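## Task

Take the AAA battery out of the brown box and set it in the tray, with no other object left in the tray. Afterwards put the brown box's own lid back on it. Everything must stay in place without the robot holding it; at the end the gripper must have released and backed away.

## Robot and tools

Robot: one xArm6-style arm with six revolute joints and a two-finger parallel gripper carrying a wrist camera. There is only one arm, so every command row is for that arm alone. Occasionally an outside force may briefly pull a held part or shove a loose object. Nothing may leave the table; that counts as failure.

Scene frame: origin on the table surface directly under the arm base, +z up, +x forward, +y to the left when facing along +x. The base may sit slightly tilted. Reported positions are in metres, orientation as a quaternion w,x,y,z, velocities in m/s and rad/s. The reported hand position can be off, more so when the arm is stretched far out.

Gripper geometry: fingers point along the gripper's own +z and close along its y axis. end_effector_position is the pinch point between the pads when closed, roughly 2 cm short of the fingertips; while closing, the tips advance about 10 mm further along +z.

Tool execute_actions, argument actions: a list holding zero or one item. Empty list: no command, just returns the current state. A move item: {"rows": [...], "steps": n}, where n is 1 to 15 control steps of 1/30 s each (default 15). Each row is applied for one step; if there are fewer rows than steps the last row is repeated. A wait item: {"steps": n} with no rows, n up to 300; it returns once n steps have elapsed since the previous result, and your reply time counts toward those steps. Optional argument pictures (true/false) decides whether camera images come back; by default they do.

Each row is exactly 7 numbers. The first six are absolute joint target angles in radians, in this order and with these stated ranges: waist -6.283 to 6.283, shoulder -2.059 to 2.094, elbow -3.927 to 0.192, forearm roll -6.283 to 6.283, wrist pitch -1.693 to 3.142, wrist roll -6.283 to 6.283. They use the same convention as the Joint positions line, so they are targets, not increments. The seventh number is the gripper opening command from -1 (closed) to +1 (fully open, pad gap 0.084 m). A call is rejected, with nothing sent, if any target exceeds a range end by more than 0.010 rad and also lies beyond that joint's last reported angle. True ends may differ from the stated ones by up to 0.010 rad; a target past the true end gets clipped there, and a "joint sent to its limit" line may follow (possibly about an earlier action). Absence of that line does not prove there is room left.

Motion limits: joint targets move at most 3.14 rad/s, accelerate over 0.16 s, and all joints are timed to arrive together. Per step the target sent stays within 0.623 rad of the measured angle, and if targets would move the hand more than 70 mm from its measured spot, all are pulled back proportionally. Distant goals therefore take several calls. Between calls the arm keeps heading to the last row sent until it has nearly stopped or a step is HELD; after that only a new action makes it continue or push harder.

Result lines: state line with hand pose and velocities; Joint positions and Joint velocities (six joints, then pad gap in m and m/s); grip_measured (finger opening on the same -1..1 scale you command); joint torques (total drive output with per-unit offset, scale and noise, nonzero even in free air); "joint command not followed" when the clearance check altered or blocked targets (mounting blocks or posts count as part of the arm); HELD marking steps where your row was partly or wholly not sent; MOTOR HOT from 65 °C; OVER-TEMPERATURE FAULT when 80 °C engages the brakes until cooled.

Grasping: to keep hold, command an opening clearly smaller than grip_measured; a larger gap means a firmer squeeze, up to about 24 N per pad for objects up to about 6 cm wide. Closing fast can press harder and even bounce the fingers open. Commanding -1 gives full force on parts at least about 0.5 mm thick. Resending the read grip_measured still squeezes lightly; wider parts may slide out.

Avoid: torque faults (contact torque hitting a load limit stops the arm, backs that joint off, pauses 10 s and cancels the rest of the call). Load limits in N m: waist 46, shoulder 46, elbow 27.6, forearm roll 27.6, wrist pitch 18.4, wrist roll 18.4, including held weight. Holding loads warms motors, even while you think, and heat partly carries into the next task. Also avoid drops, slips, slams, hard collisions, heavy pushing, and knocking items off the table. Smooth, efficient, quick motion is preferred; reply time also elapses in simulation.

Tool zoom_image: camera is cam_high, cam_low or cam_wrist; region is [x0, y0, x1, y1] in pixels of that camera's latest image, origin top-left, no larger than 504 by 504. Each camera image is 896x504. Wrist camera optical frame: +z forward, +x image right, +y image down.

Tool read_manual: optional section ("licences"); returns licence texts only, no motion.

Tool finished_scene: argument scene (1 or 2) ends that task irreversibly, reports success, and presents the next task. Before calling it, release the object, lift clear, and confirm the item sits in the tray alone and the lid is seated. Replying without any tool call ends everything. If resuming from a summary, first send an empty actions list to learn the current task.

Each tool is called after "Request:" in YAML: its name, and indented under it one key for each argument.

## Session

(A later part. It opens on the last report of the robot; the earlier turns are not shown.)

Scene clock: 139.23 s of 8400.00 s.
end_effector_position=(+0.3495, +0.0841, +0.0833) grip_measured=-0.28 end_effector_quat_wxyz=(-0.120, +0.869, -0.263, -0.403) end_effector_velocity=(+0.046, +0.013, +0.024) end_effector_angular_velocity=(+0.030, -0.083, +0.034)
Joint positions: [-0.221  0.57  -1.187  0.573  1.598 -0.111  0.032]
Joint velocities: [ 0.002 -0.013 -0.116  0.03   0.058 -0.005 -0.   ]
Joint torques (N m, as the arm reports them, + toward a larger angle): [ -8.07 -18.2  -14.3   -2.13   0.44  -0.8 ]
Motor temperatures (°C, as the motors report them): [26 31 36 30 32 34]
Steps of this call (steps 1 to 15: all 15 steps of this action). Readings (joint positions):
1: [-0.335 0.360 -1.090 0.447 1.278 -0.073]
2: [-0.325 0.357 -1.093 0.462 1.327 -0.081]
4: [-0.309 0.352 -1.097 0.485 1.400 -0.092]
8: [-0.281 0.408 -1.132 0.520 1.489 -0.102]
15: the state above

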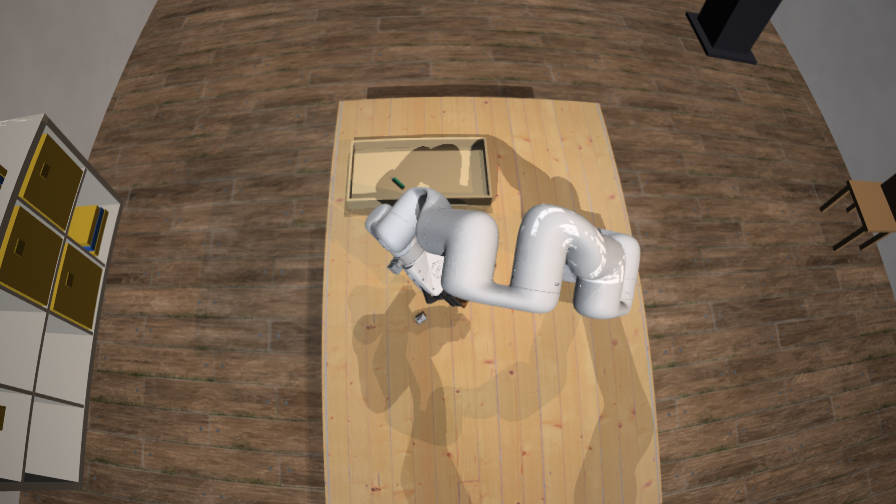

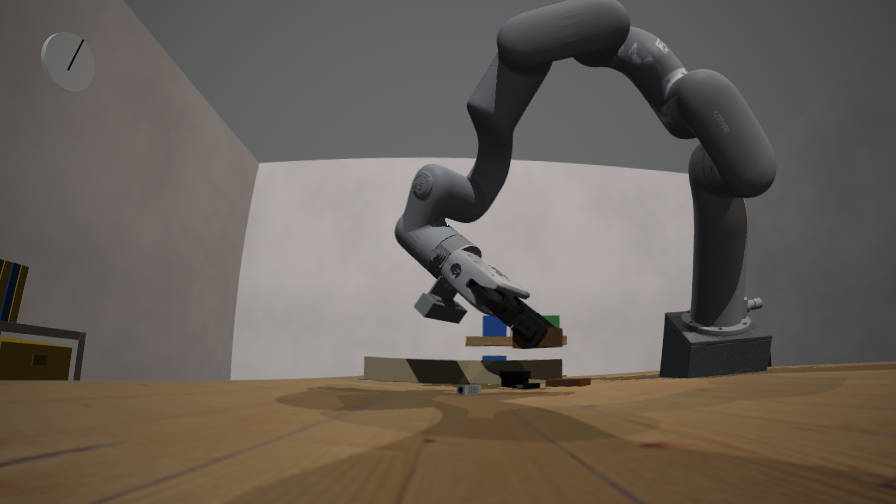

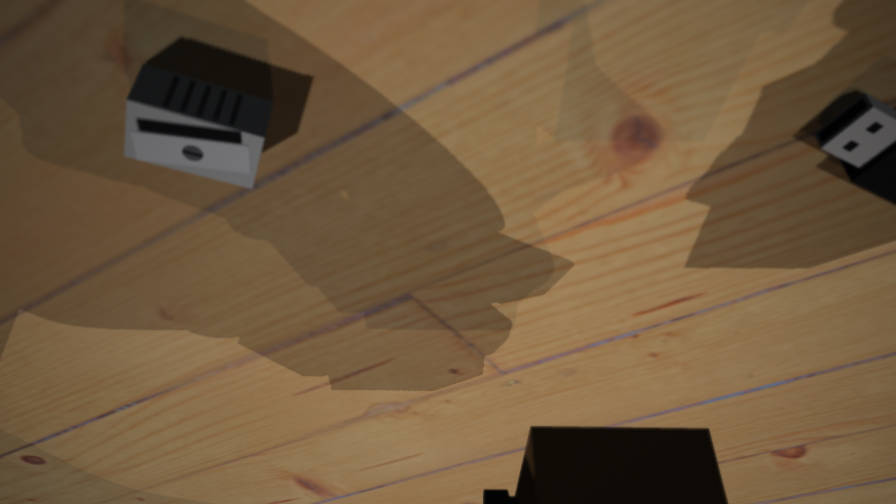

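Set box down, then fetch lid.

Request:
execute_actions:
  actions:
    - {"rows":[[-0.19,0.637,-1.206,0.6,1.552,-0.128,-0.65],[-0.19,0.637,-1.206,0.6,1.552,-0.128,-0.65],[-0.19,0.637,-1.206,0.6,1.552,-0.128,-0.65],[-0.19,0.637,-1.206,0.6,1.552,-0.128,-0.65],[-0.17,0.68,-1.216,0.615,1.518,-0.14,-0.65],[-0.17,0.68,-1.216,0.615,1.518,-0.14,-0.65],[-0.17,0.68,-1.216,0.615,1.518,-0.14,-0.65],[-0.17,0.68,-1.216,0.615,1.518,-0.14,-0.65],[-0.165,0.69,-1.218,0.619,1.51,-0.143,-0.65],[-0.165,0.69,-1.218,0.619,1.51,-0.143,-0.65],[-0.161,0.699,-1.22,0.6225,1.503,-0.145,-0.65]]}
  pictures: false

Request:
execute_actions:
  actions:
    - {"rows":[[-0.161,0.699,-1.22,0.6225,1.503,-0.145,-0.65],[-0.161,0.699,-1.22,0.6225,1.503,-0.145,-0.65],[-0.161,0.699,-1.22,0.6225,1.503,-0.145,-0.65],[-0.161,0.699,-1.22,0.6225,1.503,-0.145,-0.65],[-0.161,0.699,-1.22,0.6225,1.503,-0.145,0.3]]}
  pictures: false

Request:
execute_actions:
  actions:
    - {"rows":[[-0.22,0.571,-1.192,0.575,1.603,-0.111,0.3]],"steps":12}

Request:
execute_actions:
  actions:
    - {"rows":[[-0.3,0.15,-0.9,0.58,1.35,-0.13,0.3]]}
  pictures: false

Request:
execute_actions:
  actions:
    - {"rows":[[-0.4,-0.15,-0.4,0.7,0.8,-0.25,0.3]]}
  pictures: false

Request:
execute_actions:
  actions:
    - {"rows":[[-0.344,-0.059,-0.288,0.895,0.588,-0.366,0.3]]}

Scene clock: 151.43 s of 8400.00 s.
end_effector_position=(+0.3486, +0.0852, +0.0267) grip_measured=-0.28 end_effector_quat_wxyz=(-0.121, +0.869, -0.259, -0.404) end_effector_velocity=(-0.002, -0.001, -0.018) end_effector_angular_velocity=(-0.002, -0.001, -0.001)
Joint positions: [-0.162  0.696 -1.219  0.621  1.505 -0.144  0.032]
Joint velocities: [ 0.017  0.037 -0.005  0.015 -0.033 -0.01  -0.   ]
Joint torques (N m, as the arm reports them, + toward a larger angle): [ -8.33 -18.87 -13.75  -2.05   0.72  -0.79]
Motor temperatures (°C, as the motors report them): [26 31 36 30 32 34]
Steps of this call (steps 1 to 15: the robot went on to your last target; steps 16 to 90: nothing new was sent; then 8.70 s passed at rest; steps 91 to 105: all 15 steps of this action). Readings (joint positions):
91: [-0.220 0.571 -1.192 0.575 1.602 -0.111]
92: [-0.218 0.576 -1.194 0.578 1.597 -0.113]
94: [-0.203 0.607 -1.203 0.590 1.572 -0.121]
98: [-0.178 0.664 -1.211 0.609 1.533 -0.135]
105: the state above

Scene clock: 151.93 s of 8400.00 s.
end_effector_position=(+0.3486, +0.0851, +0.0255) grip_measured=+0.29 end_effector_quat_wxyz=(-0.121, +0.869, -0.259, -0.404) end_effector_velocity=(-0.001, -0.000, -0.001) end_effector_angular_velocity=(-0.000, +0.003, -0.001)
Joint positions: [-0.161  0.699 -1.22   0.622  1.503 -0.145  0.056]
Joint velocities: [ 0.     0.003  0.    -0.001  0.     0.     0.   ]
Joint torques (N m, as the arm reports them, + toward a larger angle): [ -7.77 -17.88 -13.05  -2.12   0.51  -0.7 ]
Motor temperatures (°C, as the motors report them): [26 31 36 30 32 34]
Steps of this call (steps 1 to 15: all 15 steps of this action). Readings (joint positions):
1: [-0.162 0.697 -1.220 0.622 1.504 -0.145]
2: [-0.162 0.698 -1.220 0.622 1.504 -0.145]
4: [-0.161 0.698 -1.220 0.622 1.503 -0.145]
8: [-0.161 0.698 -1.220 0.622 1.503 -0.145]
15: the state above

Scene clock: 152.33 s of 8400.00 s.
end_effector_position=(+0.3503, +0.0854, +0.0830) grip_measured=+0.29 end_effector_quat_wxyz=(-0.121, +0.868, -0.262, -0.404) end_effector_velocity=(-0.016, +0.001, -0.004) end_effector_angular_velocity=(+0.010, +0.049, -0.014)
Joint positions: [-0.219  0.573 -1.191  0.576  1.602 -0.111  0.056]
Joint velocities: [ 0.001  0.014  0.022 -0.006  0.016  0.004  0.   ]
Joint torques (N m, as the arm reports them, + toward a larger angle): [ -7.69 -18.17 -16.04  -1.96   0.51  -0.79]
Motor temperatures (°C, as the motors report them): [26 31 36 30 32 34]
Steps of this call (steps 1 to 12: all 12 steps of this action). Readings (joint positions):
1: [-0.161 0.698 -1.220 0.622 1.504 -0.145]
2: [-0.164 0.693 -1.217 0.620 1.510 -0.143]
4: [-0.185 0.648 -1.203 0.601 1.549 -0.130]
8: [-0.218 0.573 -1.200 0.578 1.595 -0.114]
12: the state above

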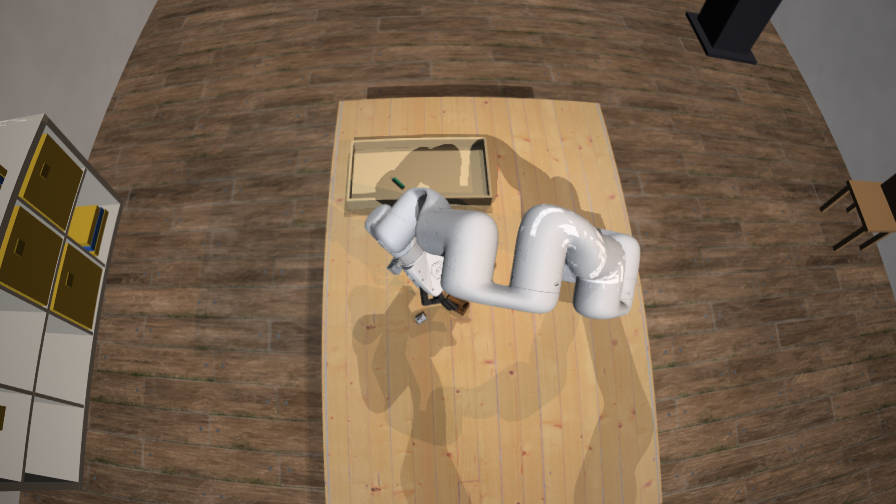

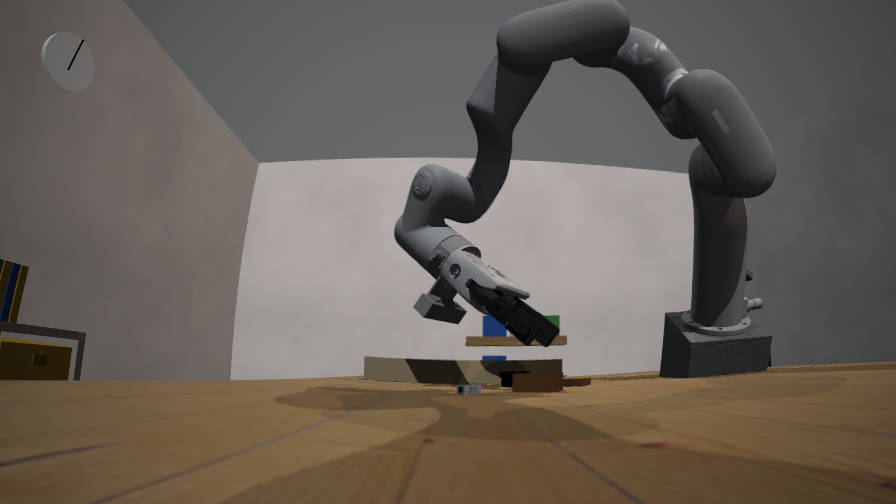

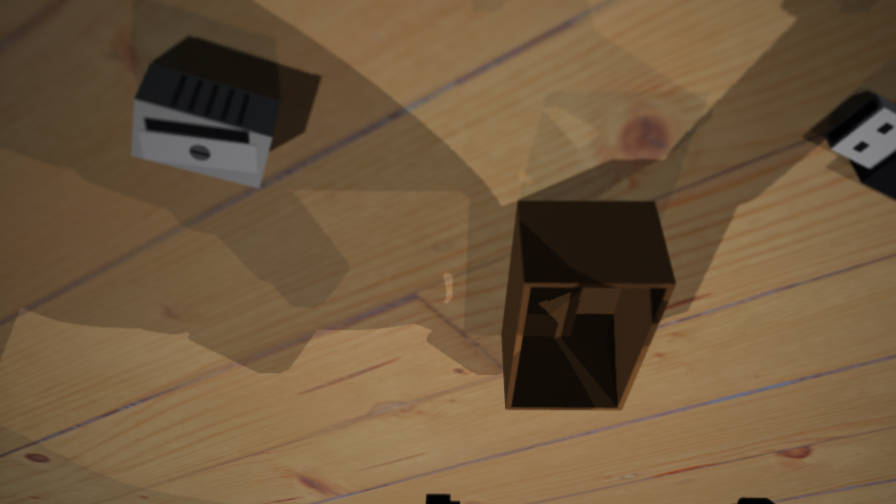

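Scene clock: 152.83 s of 8400.00 s.
end_effector_position=(+0.3628, +0.0699, +0.1470) grip_measured=+0.29 end_effector_quat_wxyz=(-0.086, +0.933, -0.268, -0.223) end_effector_velocity=(-0.007, -0.003, -0.005) end_effector_angular_velocity=(-0.011, -0.006, -0.009)
Joint positions: [-0.299  0.155 -0.901  0.58   1.353 -0.13   0.056]
Joint velocities: [-0.002 -0.013  0.036  0.002 -0.03  -0.003  0.   ]
Joint torques (N m, as the arm reports them, + toward a larger angle): [ -5.97 -13.72 -19.05  -1.89  -0.31  -0.75]
Motor temperatures (°C, as the motors report them): [26 31 36 30 32 34]
Steps of this call (steps 1 to 15: all 15 steps of this action). Readings (joint positions):
1: [-0.219 0.573 -1.190 0.575 1.602 -0.111]
2: [-0.220 0.567 -1.185 0.575 1.596 -0.112]
4: [-0.230 0.513 -1.142 0.576 1.560 -0.115]
8: [-0.281 0.253 -0.978 0.579 1.414 -0.125]
15: the state above

Scene clock: 153.33 s of 8400.00 s.
end_effector_position=(+0.3081, -0.0080, +0.1258) grip_measured=+0.29 end_effector_quat_wxyz=(-0.021, +0.941, -0.338, -0.021) end_effector_velocity=(+0.005, -0.022, +0.008) end_effector_angular_velocity=(-0.093, -0.091, -0.005)
Joint positions: [-0.399 -0.145 -0.408  0.698  0.809 -0.248  0.056]
Joint velocities: [-0.011 -0.054  0.059  0.024 -0.129 -0.026  0.   ]
Joint torques (N m, as the arm reports them, + toward a larger angle): [ -3.4   -7.08 -17.88  -1.67  -1.32  -0.72]
Motor temperatures (°C, as the motors report them): [26 31 36 30 32 34]
Steps of this call (steps 1 to 15: all 15 steps of this action). Readings (joint positions):
1: [-0.299 0.154 -0.899 0.580 1.351 -0.130]
2: [-0.300 0.150 -0.893 0.582 1.342 -0.132]
4: [-0.310 0.118 -0.842 0.595 1.282 -0.145]
8: [-0.361 -0.031 -0.595 0.653 1.016 -0.203]
15: the state above

Scene clock: 153.83 s of 8400.00 s.
end_effector_position=(+0.2728, -0.0278, +0.0806) grip_measured=+0.29 end_effector_quat_wxyz=(+0.000, +0.927, -0.374, +0.001) end_effector_velocity=(-0.006, -0.001, -0.003) end_effector_angular_velocity=(-0.002, +0.004, -0.008)
Joint positions: [-0.344 -0.06  -0.29   0.894  0.589 -0.365  0.056]
Joint velocities: [ 0.003  0.003  0.013  0.012 -0.011 -0.006 -0.   ]
Joint torques (N m, as the arm reports them, + toward a larger angle): [ -3.56  -7.58 -14.09  -1.82  -1.32  -0.67]
Motor temperatures (°C, as the motors report them): [26 31 37 30 32 34]
Steps of this call (steps 1 to 15: all 15 steps of this action). Readings (joint positions):
1: [-0.399 -0.147 -0.406 0.699 0.805 -0.249]
2: [-0.397 -0.145 -0.402 0.707 0.794 -0.254]
4: [-0.382 -0.122 -0.374 0.760 0.734 -0.286]
8: [-0.349 -0.064 -0.294 0.874 0.614 -0.353]
15: the state above

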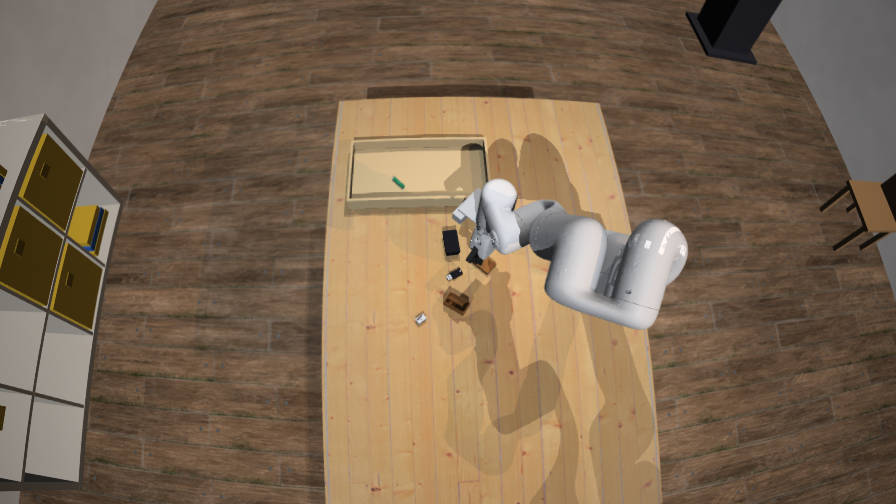

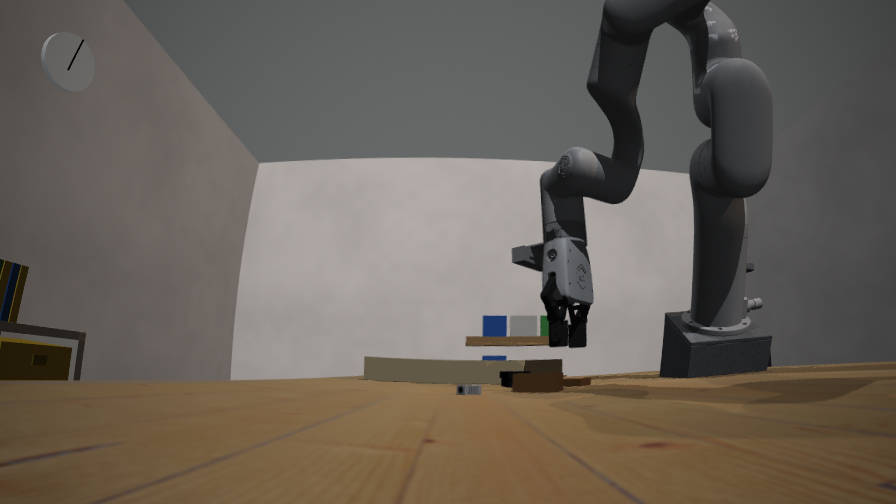

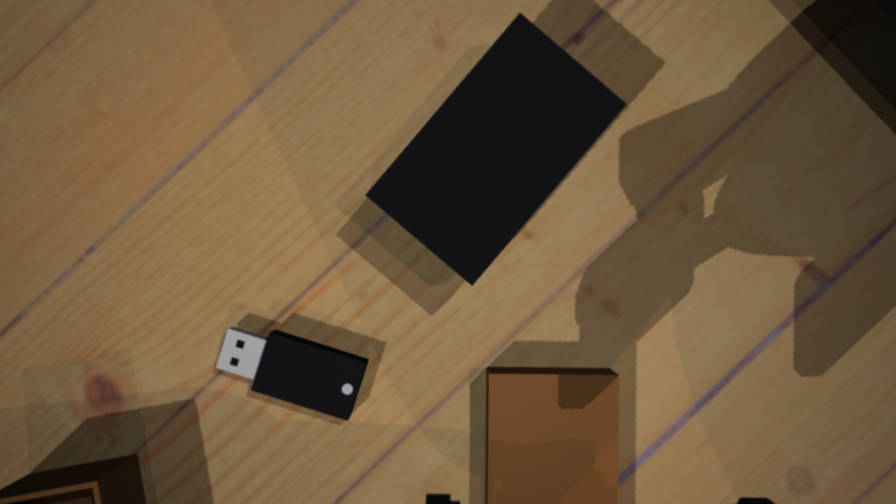

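Request:
execute_actions:
  actions:
    - {"rows":[[-0.28,0.05,-0.318,1.04,0.528,-0.47,0.3],[-0.28,0.05,-0.318,1.04,0.528,-0.47,0.3],[-0.28,0.05,-0.318,1.04,0.528,-0.47,0.3],[-0.28,0.05,-0.318,1.04,0.528,-0.47,0.3],[-0.191,0.194,-0.367,1.276,0.47,-0.636,0.3]]}
  pictures: false

Request:
execute_actions:
  actions:
    - {"rows":[[-0.191,0.194,-0.367,1.276,0.47,-0.636,0.3],[-0.191,0.194,-0.367,1.276,0.47,-0.636,0.3],[-0.191,0.194,-0.367,1.276,0.47,-0.636,-0.45]]}
  pictures: false

Request:
execute_actions:
  actions:
    - {"rows":[[-0.344,-0.059,-0.288,0.895,0.588,-0.366,-0.45]]}
  pictures: false

Request:
execute_actions:
  actions:
    - {"rows":[[-0.021,-0.186,-0.42,0.774,0.654,-0.057,-0.45]]}
  pictures: false

Request:
execute_actions:
  actions:
    - {"rows":[[-0.021,-0.186,-0.42,0.774,0.654,-0.057,-0.45]],"steps":8}

Scene clock: 161.57 s of 8400.00 s.
end_effector_position=(+0.2718, -0.0266, +0.0233) grip_measured=+0.29 end_effector_quat_wxyz=(+0.000, +0.928, -0.374, +0.000) end_effector_velocity=(+0.013, -0.003, -0.002) end_effector_angular_velocity=(-0.017, -0.034, +0.012)
Joint positions: [-0.193  0.191 -0.366  1.27   0.471 -0.632  0.056]
Joint velocities: [ 0.019  0.022 -0.028  0.072 -0.023 -0.056 -0.   ]
Joint torques (N m, as the arm reports them, + toward a larger angle): [ -4.27 -10.06  -8.31  -1.98  -1.43  -0.83]
Motor temperatures (°C, as the motors report them): [26 31 37 30 32 34]
Steps of this call (steps 1 to 15: the robot went on to your last target; steps 16 to 90: nothing new was sent; then 4.23 s passed at rest; steps 91 to 105: all 15 steps of this action). Readings (joint positions):
91: [-0.344 -0.059 -0.288 0.896 0.588 -0.367]
92: [-0.341 -0.054 -0.290 0.903 0.584 -0.372]
94: [-0.318 -0.016 -0.302 0.955 0.562 -0.410]
98: [-0.250 0.098 -0.334 1.118 0.508 -0.525]
105: the state above

Scene clock: 162.07 s of 8400.00 s.
end_effector_position=(+0.2723, -0.0267, +0.0229) grip_measured=-0.17 end_effector_quat_wxyz=(+0.001, +0.928, -0.374, +0.001) end_effector_velocity=(+0.000, -0.000, -0.000) end_effector_angular_velocity=(-0.000, -0.000, -0.001)
Joint positions: [-0.191  0.193 -0.367  1.276  0.47  -0.636  0.037]
Joint velocities: [ 0.     0.001 -0.001  0.001 -0.     0.     0.   ]
Joint torques (N m, as the arm reports them, + toward a larger angle): [-3.4  -7.89 -8.83 -1.62 -1.05 -0.71]
Motor temperatures (°C, as the motors report them): [26 31 36 30 32 34]
Steps of this call (steps 1 to 15: all 15 steps of this action). Readings (joint positions):
1: [-0.192 0.192 -0.366 1.272 0.471 -0.633]
2: [-0.192 0.192 -0.367 1.273 0.470 -0.634]
4: [-0.192 0.192 -0.367 1.275 0.470 -0.635]
8: [-0.192 0.193 -0.367 1.275 0.470 -0.636]
15: the state above

Scene clock: 162.57 s of 8400.00 s.
end_effector_position=(+0.2713, -0.0276, +0.0792) grip_measured=-0.17 end_effector_quat_wxyz=(-0.000, +0.927, -0.375, -0.000) end_effector_velocity=(-0.004, +0.000, +0.001) end_effector_angular_velocity=(+0.001, +0.014, -0.005)
Joint positions: [-0.343 -0.056 -0.288  0.898  0.587 -0.368  0.037]
Joint velocities: [-0.01  -0.011  0.007 -0.034  0.012  0.027  0.   ]
Joint torques (N m, as the arm reports them, + toward a larger angle): [ -3.2   -7.71 -14.18  -1.59  -1.38  -0.74]
Motor temperatures (°C, as the motors report them): [25 31 36 30 32 34]
Steps of this call (steps 1 to 15: all 15 steps of this action). Readings (joint positions):
1: [-0.192 0.193 -0.367 1.275 0.470 -0.635]
2: [-0.194 0.189 -0.365 1.268 0.473 -0.630]
4: [-0.216 0.154 -0.352 1.209 0.492 -0.588]
8: [-0.311 -0.006 -0.307 0.978 0.561 -0.426]
15: the state above

Scene clock: 163.07 s of 8400.00 s.
end_effector_position=(+0.3476, +0.0846, +0.0993) grip_measured=-0.17 end_effector_quat_wxyz=(-0.000, +0.959, -0.285, -0.001) end_effector_velocity=(-0.012, +0.013, -0.009) end_effector_angular_velocity=(+0.002, +0.044, -0.012)
Joint positions: [-0.025 -0.184 -0.418  0.776  0.653 -0.062  0.037]
Joint velocities: [ 0.042 -0.003  0.01  -0.022  0.015  0.065 -0.   ]
Joint torques (N m, as the arm reports them, + toward a larger angle): [ -3.84  -8.96 -15.75  -1.79  -1.47  -0.6 ]
Motor temperatures (°C, as the motors report them): [25 31 36 30 32 34]
Steps of this call (steps 1 to 15: all 15 steps of this action). Readings (joint positions):
1: [-0.342 -0.057 -0.288 0.897 0.588 -0.367]
2: [-0.336 -0.059 -0.290 0.894 0.589 -0.359]
4: [-0.283 -0.079 -0.309 0.873 0.601 -0.306]
8: [-0.136 -0.140 -0.375 0.818 0.630 -0.169]
15: the state above

Scene clock: 163.33 s of 8400.00 s.
end_effector_position=(+0.3481, +0.0859, +0.0995) grip_measured=-0.17 end_effector_quat_wxyz=(+0.000, +0.959, -0.284, -0.001) end_effector_velocity=(+0.002, +0.003, +0.002) end_effector_angular_velocity=(+0.000, -0.005, +0.007)
Joint positions: [-0.022 -0.185 -0.419  0.774  0.654 -0.057  0.037]
Joint velocities: [ 0.005 -0.005 -0.004 -0.002  0.001  0.002 -0.   ]
Joint torques (N m, as the arm reports them, + toward a larger angle): [ -3.55  -9.28 -15.73  -1.79  -1.44  -0.67]
Motor temperatures (°C, as the motors report them): [25 31 36 30 32 34]
Steps of this call (steps 1 to 8: all 8 steps of this action). Readings (joint positions):
1: [-0.024 -0.185 -0.418 0.775 0.654 -0.060]
2: [-0.023 -0.185 -0.418 0.775 0.654 -0.059]
4: [-0.023 -0.185 -0.418 0.774 0.654 -0.058]
8: the state above

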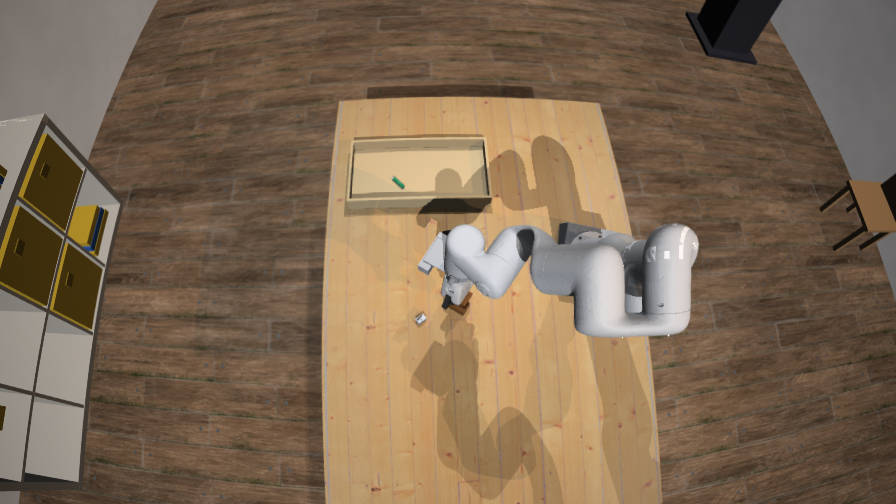

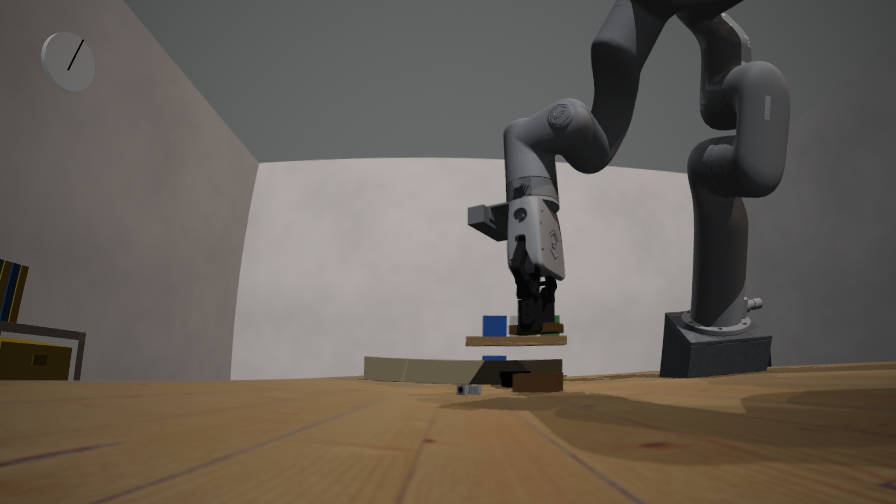

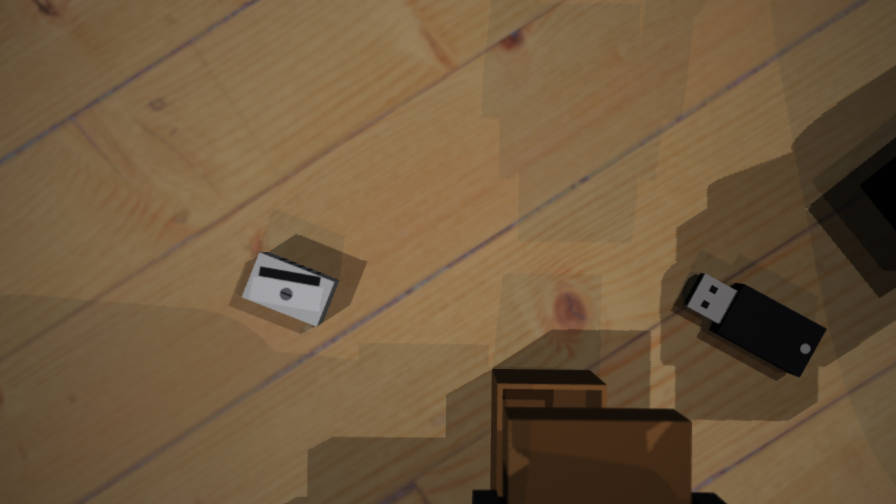

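Request:
execute_actions:
  actions:
    - {"rows":[[0.04,-0.075,-0.44,0.9,0.567,-0.143,-0.45],[0.04,-0.075,-0.44,0.9,0.567,-0.143,-0.45],[0.04,-0.075,-0.44,0.9,0.567,-0.143,-0.45],[0.04,-0.075,-0.44,0.9,0.567,-0.143,-0.45],[0.04,-0.075,-0.44,0.9,0.567,-0.143,-0.45],[0.082,-0.005,-0.456,0.985,0.523,-0.197,-0.45]]}
  pictures: false

Request:
execute_actions:
  actions:
    - {"rows":[[0.082,-0.005,-0.456,0.985,0.523,-0.197,-0.45]],"steps":10}

Scene clock: 175.33 s of 8400.00 s.
end_effector_position=(+0.3506, +0.0872, +0.0511) grip_measured=-0.17 end_effector_quat_wxyz=(-0.002, +0.958, -0.286, -0.001) end_effector_velocity=(+0.011, +0.002, +0.001) end_effector_angular_velocity=(-0.003, -0.028, +0.008)
Joint positions: [ 0.081 -0.007 -0.456  0.983  0.524 -0.195  0.037]
Joint velocities: [ 0.01   0.008 -0.016  0.028 -0.021 -0.02  -0.   ]
Joint torques (N m, as the arm reports them, + toward a larger angle): [ -4.   -10.71 -12.25  -1.85  -1.33  -0.86]
Motor temperatures (°C, as the motors report them): [25 30 37 30 32 34]
Steps of this call (steps 1 to 15: the robot went on to your last target; steps 16 to 90: nothing new was sent; then 8.50 s passed at rest; steps 91 to 105: all 15 steps of this action). Readings (joint positions):
91: [-0.021 -0.186 -0.420 0.775 0.653 -0.058]
92: [-0.018 -0.180 -0.422 0.782 0.648 -0.063]
94: [0.006 -0.139 -0.431 0.831 0.613 -0.096]
98: [0.049 -0.061 -0.442 0.917 0.560 -0.154]
105: the state above

Scene clock: 175.67 s of 8400.00 s.
end_effector_position=(+0.3507, +0.0872, +0.0507) grip_measured=-0.17 end_effector_quat_wxyz=(-0.002, +0.958, -0.286, -0.001) end_effector_velocity=(-0.001, -0.000, -0.001) end_effector_angular_velocity=(-0.001, +0.002, +0.002)
Joint positions: [ 0.082 -0.005 -0.456  0.985  0.523 -0.197  0.037]
Joint velocities: [ 0.001  0.002 -0.     0.    -0.001 -0.002 -0.   ]
Joint torques (N m, as the arm reports them, + toward a larger angle): [ -3.84 -10.67 -12.43  -1.72  -1.28  -0.74]
Motor temperatures (°C, as the motors report them): [25 30 37 30 32 34]
Steps of this call (steps 1 to 10: all 10 steps of this action). Readings (joint positions):
1: [0.081 -0.007 -0.456 0.983 0.524 -0.196]
2: [0.081 -0.006 -0.456 0.984 0.523 -0.196]
4: [0.082 -0.006 -0.456 0.984 0.523 -0.197]
8: [0.082 -0.006 -0.456 0.985 0.523 -0.197]
10: the state above

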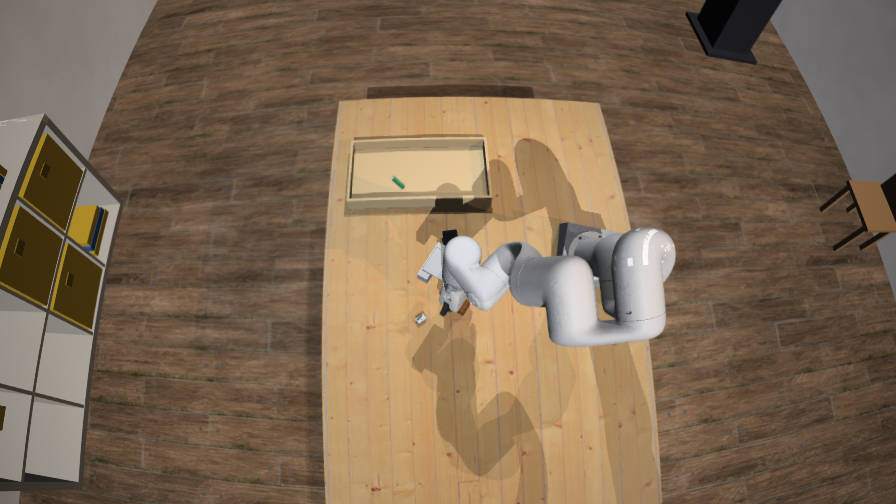

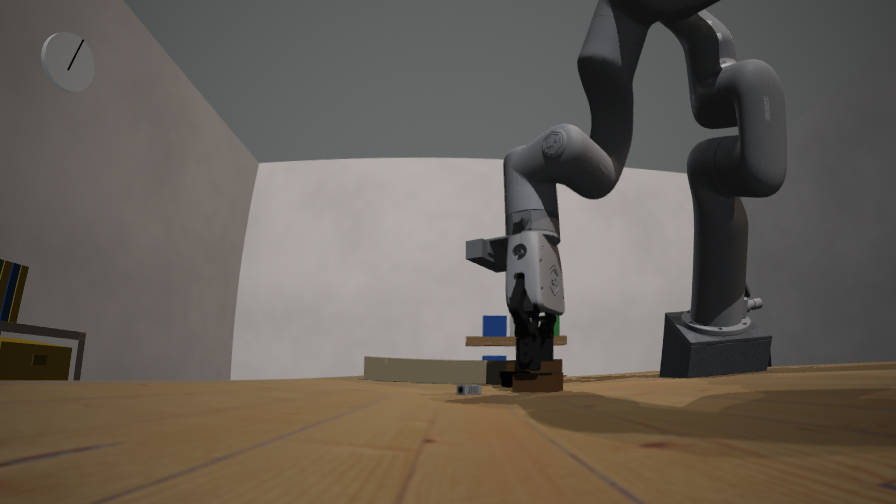

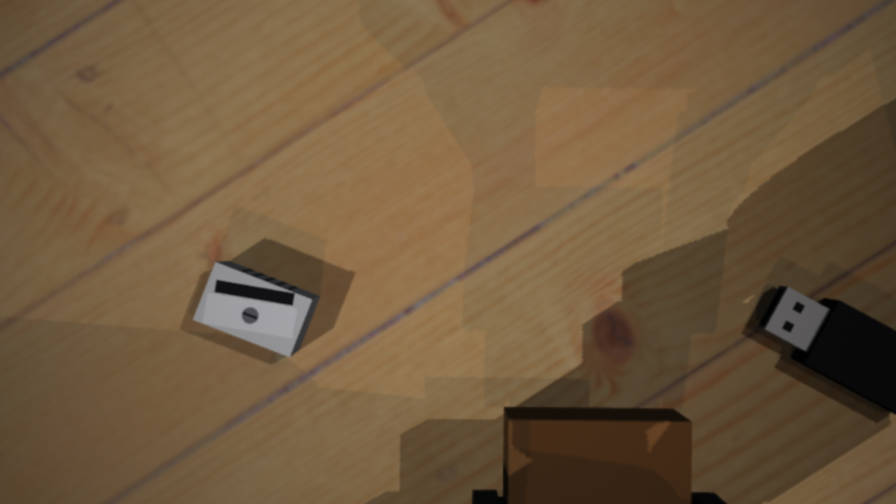

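Request:
execute_actions:
  actions:
    - {"rows":[[0.084,-0.005,-0.451,0.985,0.52,-0.196,-0.45],[0.084,-0.005,-0.451,0.985,0.52,-0.196,-0.45],[0.084,-0.005,-0.451,0.985,0.52,-0.196,-0.45],[0.084,-0.005,-0.451,0.985,0.52,-0.196,-0.45],[0.088,0.001,-0.453,0.994,0.516,-0.202,-0.45],[0.092,0.007,-0.455,1.003,0.512,-0.208,-0.45],[0.096,0.013,-0.456,1.011,0.508,-0.213,-0.45],[0.1,0.019,-0.458,1.02,0.504,-0.219,-0.45],[0.104,0.025,-0.46,1.029,0.5,-0.225,-0.45],[0.108,0.031,-0.461,1.037,0.496,-0.23,-0.45],[0.112,0.037,-0.463,1.046,0.492,-0.236,-0.45],[0.117,0.044,-0.465,1.055,0.489,-0.242,-0.45]]}
  pictures: false

Request:
execute_actions:
  actions:
    - {"steps":10}

Request:
zoom_image:
  camera: "cam_low"
  region: [480,330,600,410]

Scene clock: 188.13 s of 8400.00 s.
end_effector_position=(+0.3496, +0.0873, +0.0387) grip_measured=-0.17 end_effector_quat_wxyz=(+0.000, +0.958, -0.287, +0.001) end_effector_velocity=(-0.000, +0.000, -0.016) end_effector_angular_velocity=(-0.006, -0.009, -0.003)
Joint positions: [ 0.111  0.036 -0.465  1.048  0.49  -0.238  0.037]
Joint velocities: [ 0.041  0.059 -0.015  0.099 -0.047 -0.065  0.   ]
Joint torques (N m, as the arm reports them, + toward a larger angle): [-0.09 -5.29 -9.57 -1.1   0.61 -0.68]
Motor temperatures (°C, as the motors report them): [25 30 36 30 32 34]
Steps of this call (steps 1 to 15: the robot went on to your last target; steps 16 to 90: nothing new was sent; then 8.97 s passed at rest; steps 91 to 105: all 15 steps of this action). Readings (joint positions):
91: [0.082 -0.005 -0.456 0.985 0.523 -0.197]
92: [0.083 -0.005 -0.455 0.985 0.522 -0.197]
94: [0.083 -0.005 -0.452 0.985 0.521 -0.196]
98: [0.090 0.004 -0.454 0.998 0.514 -0.205]
105: the state above

Scene clock: 188.47 s of 8400.00 s.
end_effector_position=(+0.3493, +0.0875, +0.0369) grip_measured=-0.17 end_effector_quat_wxyz=(+0.000, +0.958, -0.287, +0.000) end_effector_velocity=(-0.001, +0.001, -0.001) end_effector_angular_velocity=(+0.001, +0.002, -0.001)
Joint positions: [ 0.115  0.043 -0.466  1.055  0.487 -0.242  0.037]
Joint velocities: [ 0.003  0.003 -0.     0.003 -0.     0.001  0.   ]
Joint torques (N m, as the arm reports them, + toward a larger angle): [ 2.39 -3.98 -5.99 -0.7   2.78 -0.63]
Motor temperatures (°C, as the motors report them): [25 30 36 30 32 34]
Steps of this call (steps 1 to 10: the robot went on to your last target). Readings (joint positions):
1: [0.113 0.038 -0.465 1.050 0.488 -0.239]
2: [0.113 0.039 -0.465 1.052 0.488 -0.240]
4: [0.114 0.041 -0.466 1.054 0.487 -0.241]
8: [0.115 0.042 -0.466 1.055 0.487 -0.242]
10: the state above

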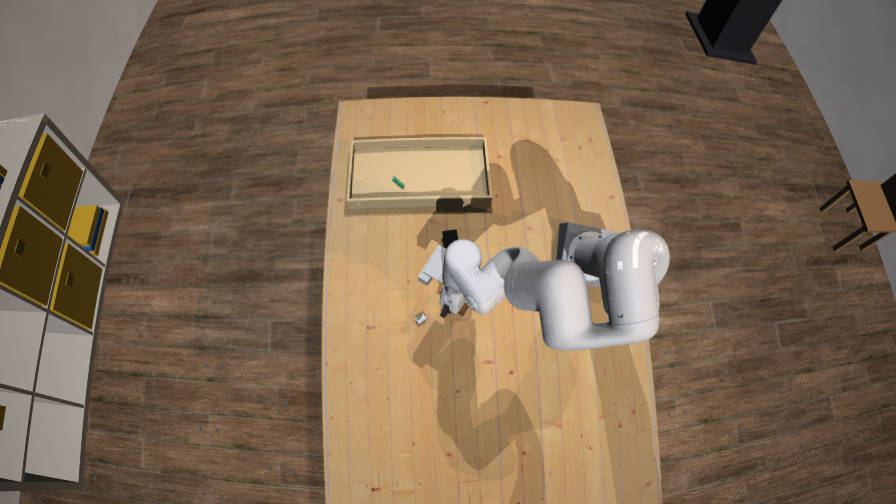

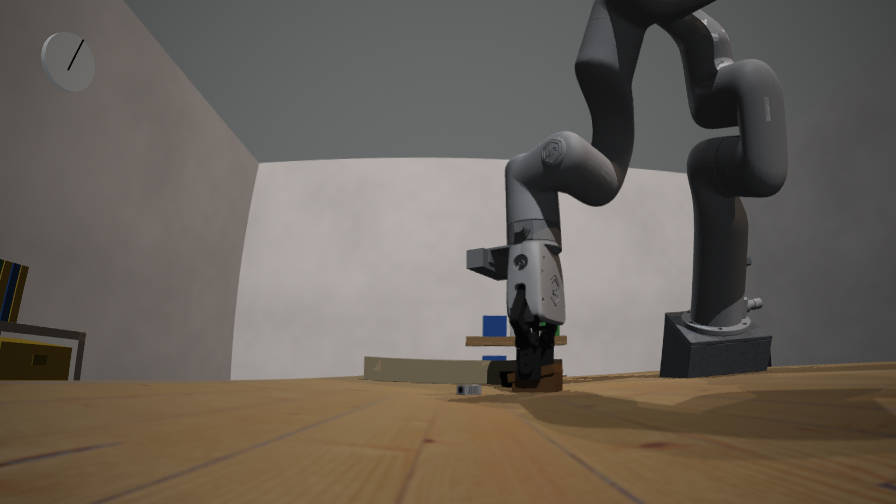

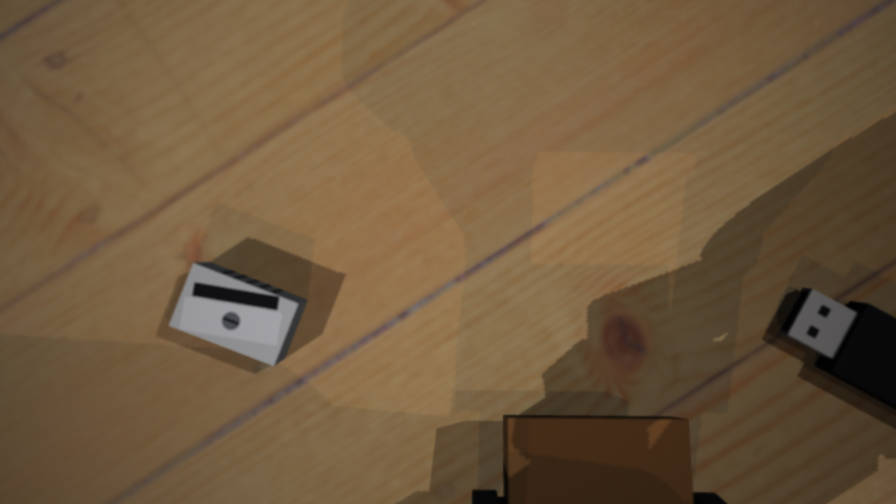

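Region (480, 330, 600, 410) of cam_low's 896x504 image, scaled by 4.200, with more detail than that image has.

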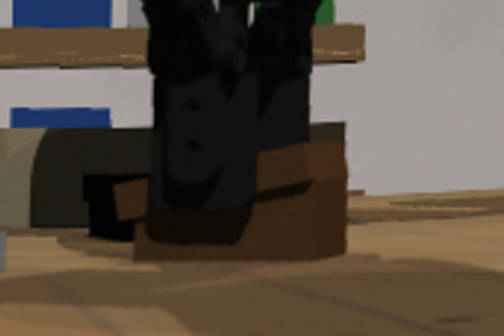

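Request:
execute_actions:
  actions:
    - {"rows":[[0.112,0.036,-0.463,1.046,0.492,-0.236,-0.45],[0.112,0.036,-0.463,1.046,0.492,-0.236,-0.45],[0.112,0.036,-0.463,1.046,0.492,-0.236,-0.45],[0.112,0.036,-0.463,1.046,0.492,-0.236,-0.45],[0.112,0.036,-0.463,1.046,0.492,-0.236,-0.45],[0.114,0.034,-0.459,1.046,0.491,-0.234,-0.45],[0.114,0.034,-0.459,1.046,0.491,-0.234,-0.45],[0.117,0.032,-0.454,1.046,0.49,-0.231,-0.45]]}
  pictures: false

Request:
execute_actions:
  actions:
    - {"rows":[[0.117,0.032,-0.454,1.046,0.49,-0.231,-0.45],[0.117,0.032,-0.454,1.046,0.49,-0.231,-0.45],[0.117,0.032,-0.454,1.046,0.49,-0.231,-0.45],[0.117,0.032,-0.454,1.046,0.49,-0.231,-0.45],[0.117,0.032,-0.454,1.046,0.49,-0.231,0.3]]}

Request:
zoom_image:
  camera: "cam_low"
  region: [480,330,600,410]

Scene clock: 197.67 s of 8400.00 s.
end_effector_position=(+0.3434, +0.0879, +0.0366) grip_measured=-0.17 end_effector_quat_wxyz=(+0.002, +0.958, -0.288, -0.004) end_effector_velocity=(-0.001, -0.000, -0.000) end_effector_angular_velocity=(-0.001, +0.001, -0.001)
Joint positions: [ 0.117  0.033 -0.453  1.046  0.491 -0.231  0.037]
Joint velocities: [ 0.001 -0.001  0.002 -0.001 -0.001  0.002 -0.   ]
Joint torques (N m, as the arm reports them, + toward a larger angle): [-1.01 -4.35 -0.58 -2.15  1.58 -0.69]
Motor temperatures (°C, as the motors report them): [25 30 35 30 32 34]
Steps of this call (steps 1 to 15: the robot went on to your last target; steps 16 to 90: nothing new was sent; then 5.70 s passed at rest; steps 91 to 105: all 15 steps of this action). Readings (joint positions):
91: [0.117 0.044 -0.465 1.055 0.488 -0.242]
92: [0.116 0.043 -0.465 1.052 0.489 -0.240]
94: [0.115 0.040 -0.462 1.049 0.492 -0.238]
98: [0.115 0.037 -0.458 1.046 0.493 -0.235]
105: the state above

Scene clock: 198.17 s of 8400.00 s.
end_effector_position=(+0.3430, +0.0879, +0.0364) grip_measured=+0.29 end_effector_quat_wxyz=(+0.002, +0.958, -0.288, -0.005) end_effector_velocity=(+0.010, +0.000, +0.006) end_effector_angular_velocity=(-0.003, -0.024, +0.002)
Joint positions: [ 0.118  0.033 -0.453  1.046  0.491 -0.231  0.056]
Joint velocities: [-0.005 -0.008 -0.01  -0.    -0.008  0.001  0.   ]
Joint torques (N m, as the arm reports them, + toward a larger angle): [ -3.86 -10.57 -11.19  -1.67  -1.3   -0.71]
Motor temperatures (°C, as the motors report them): [25 30 35 30 32 34]
Steps of this call (steps 1 to 15: all 15 steps of this action). Readings (joint positions):
1: [0.117 0.033 -0.453 1.046 0.491 -0.231]
2: [0.117 0.033 -0.453 1.046 0.491 -0.231]
4: [0.117 0.033 -0.453 1.046 0.491 -0.231]
8: [0.119 0.037 -0.446 1.046 0.494 -0.231]
15: the state above

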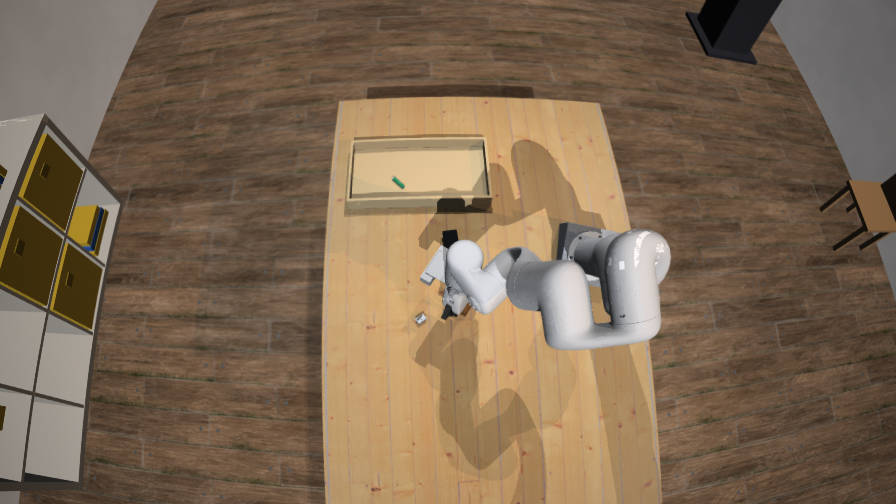

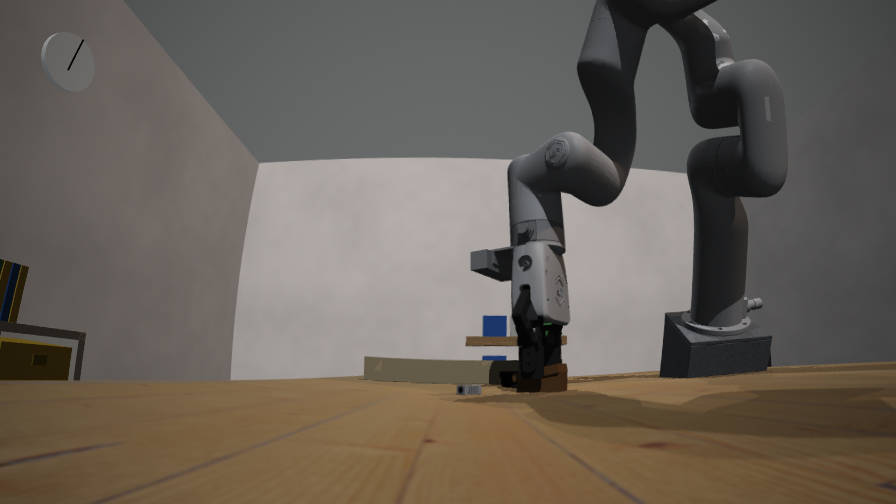

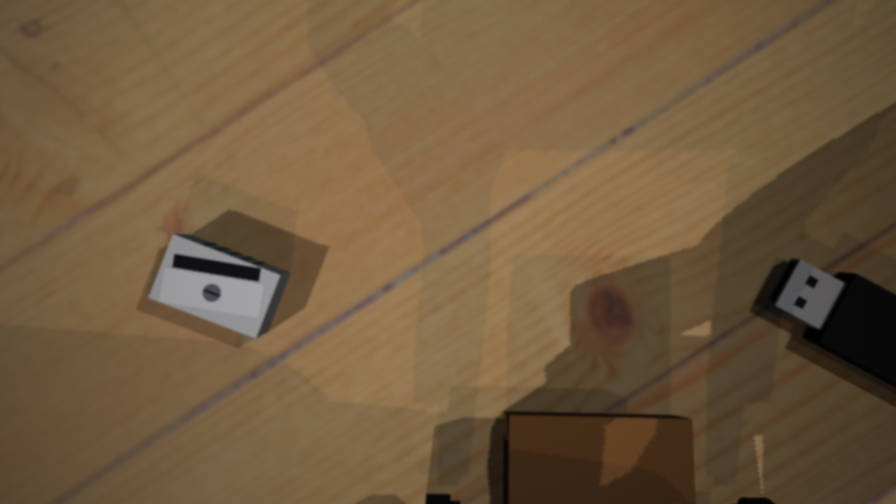

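Region (480, 330, 600, 410) of cam_low's 896x504 image, scaled by 4.200, with more detail than that image has.

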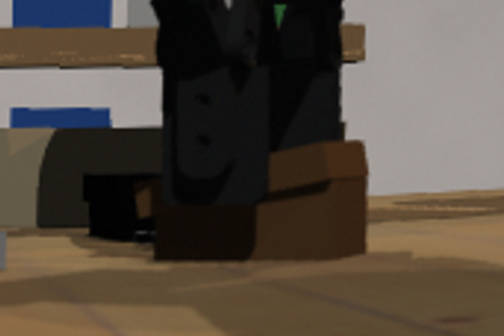

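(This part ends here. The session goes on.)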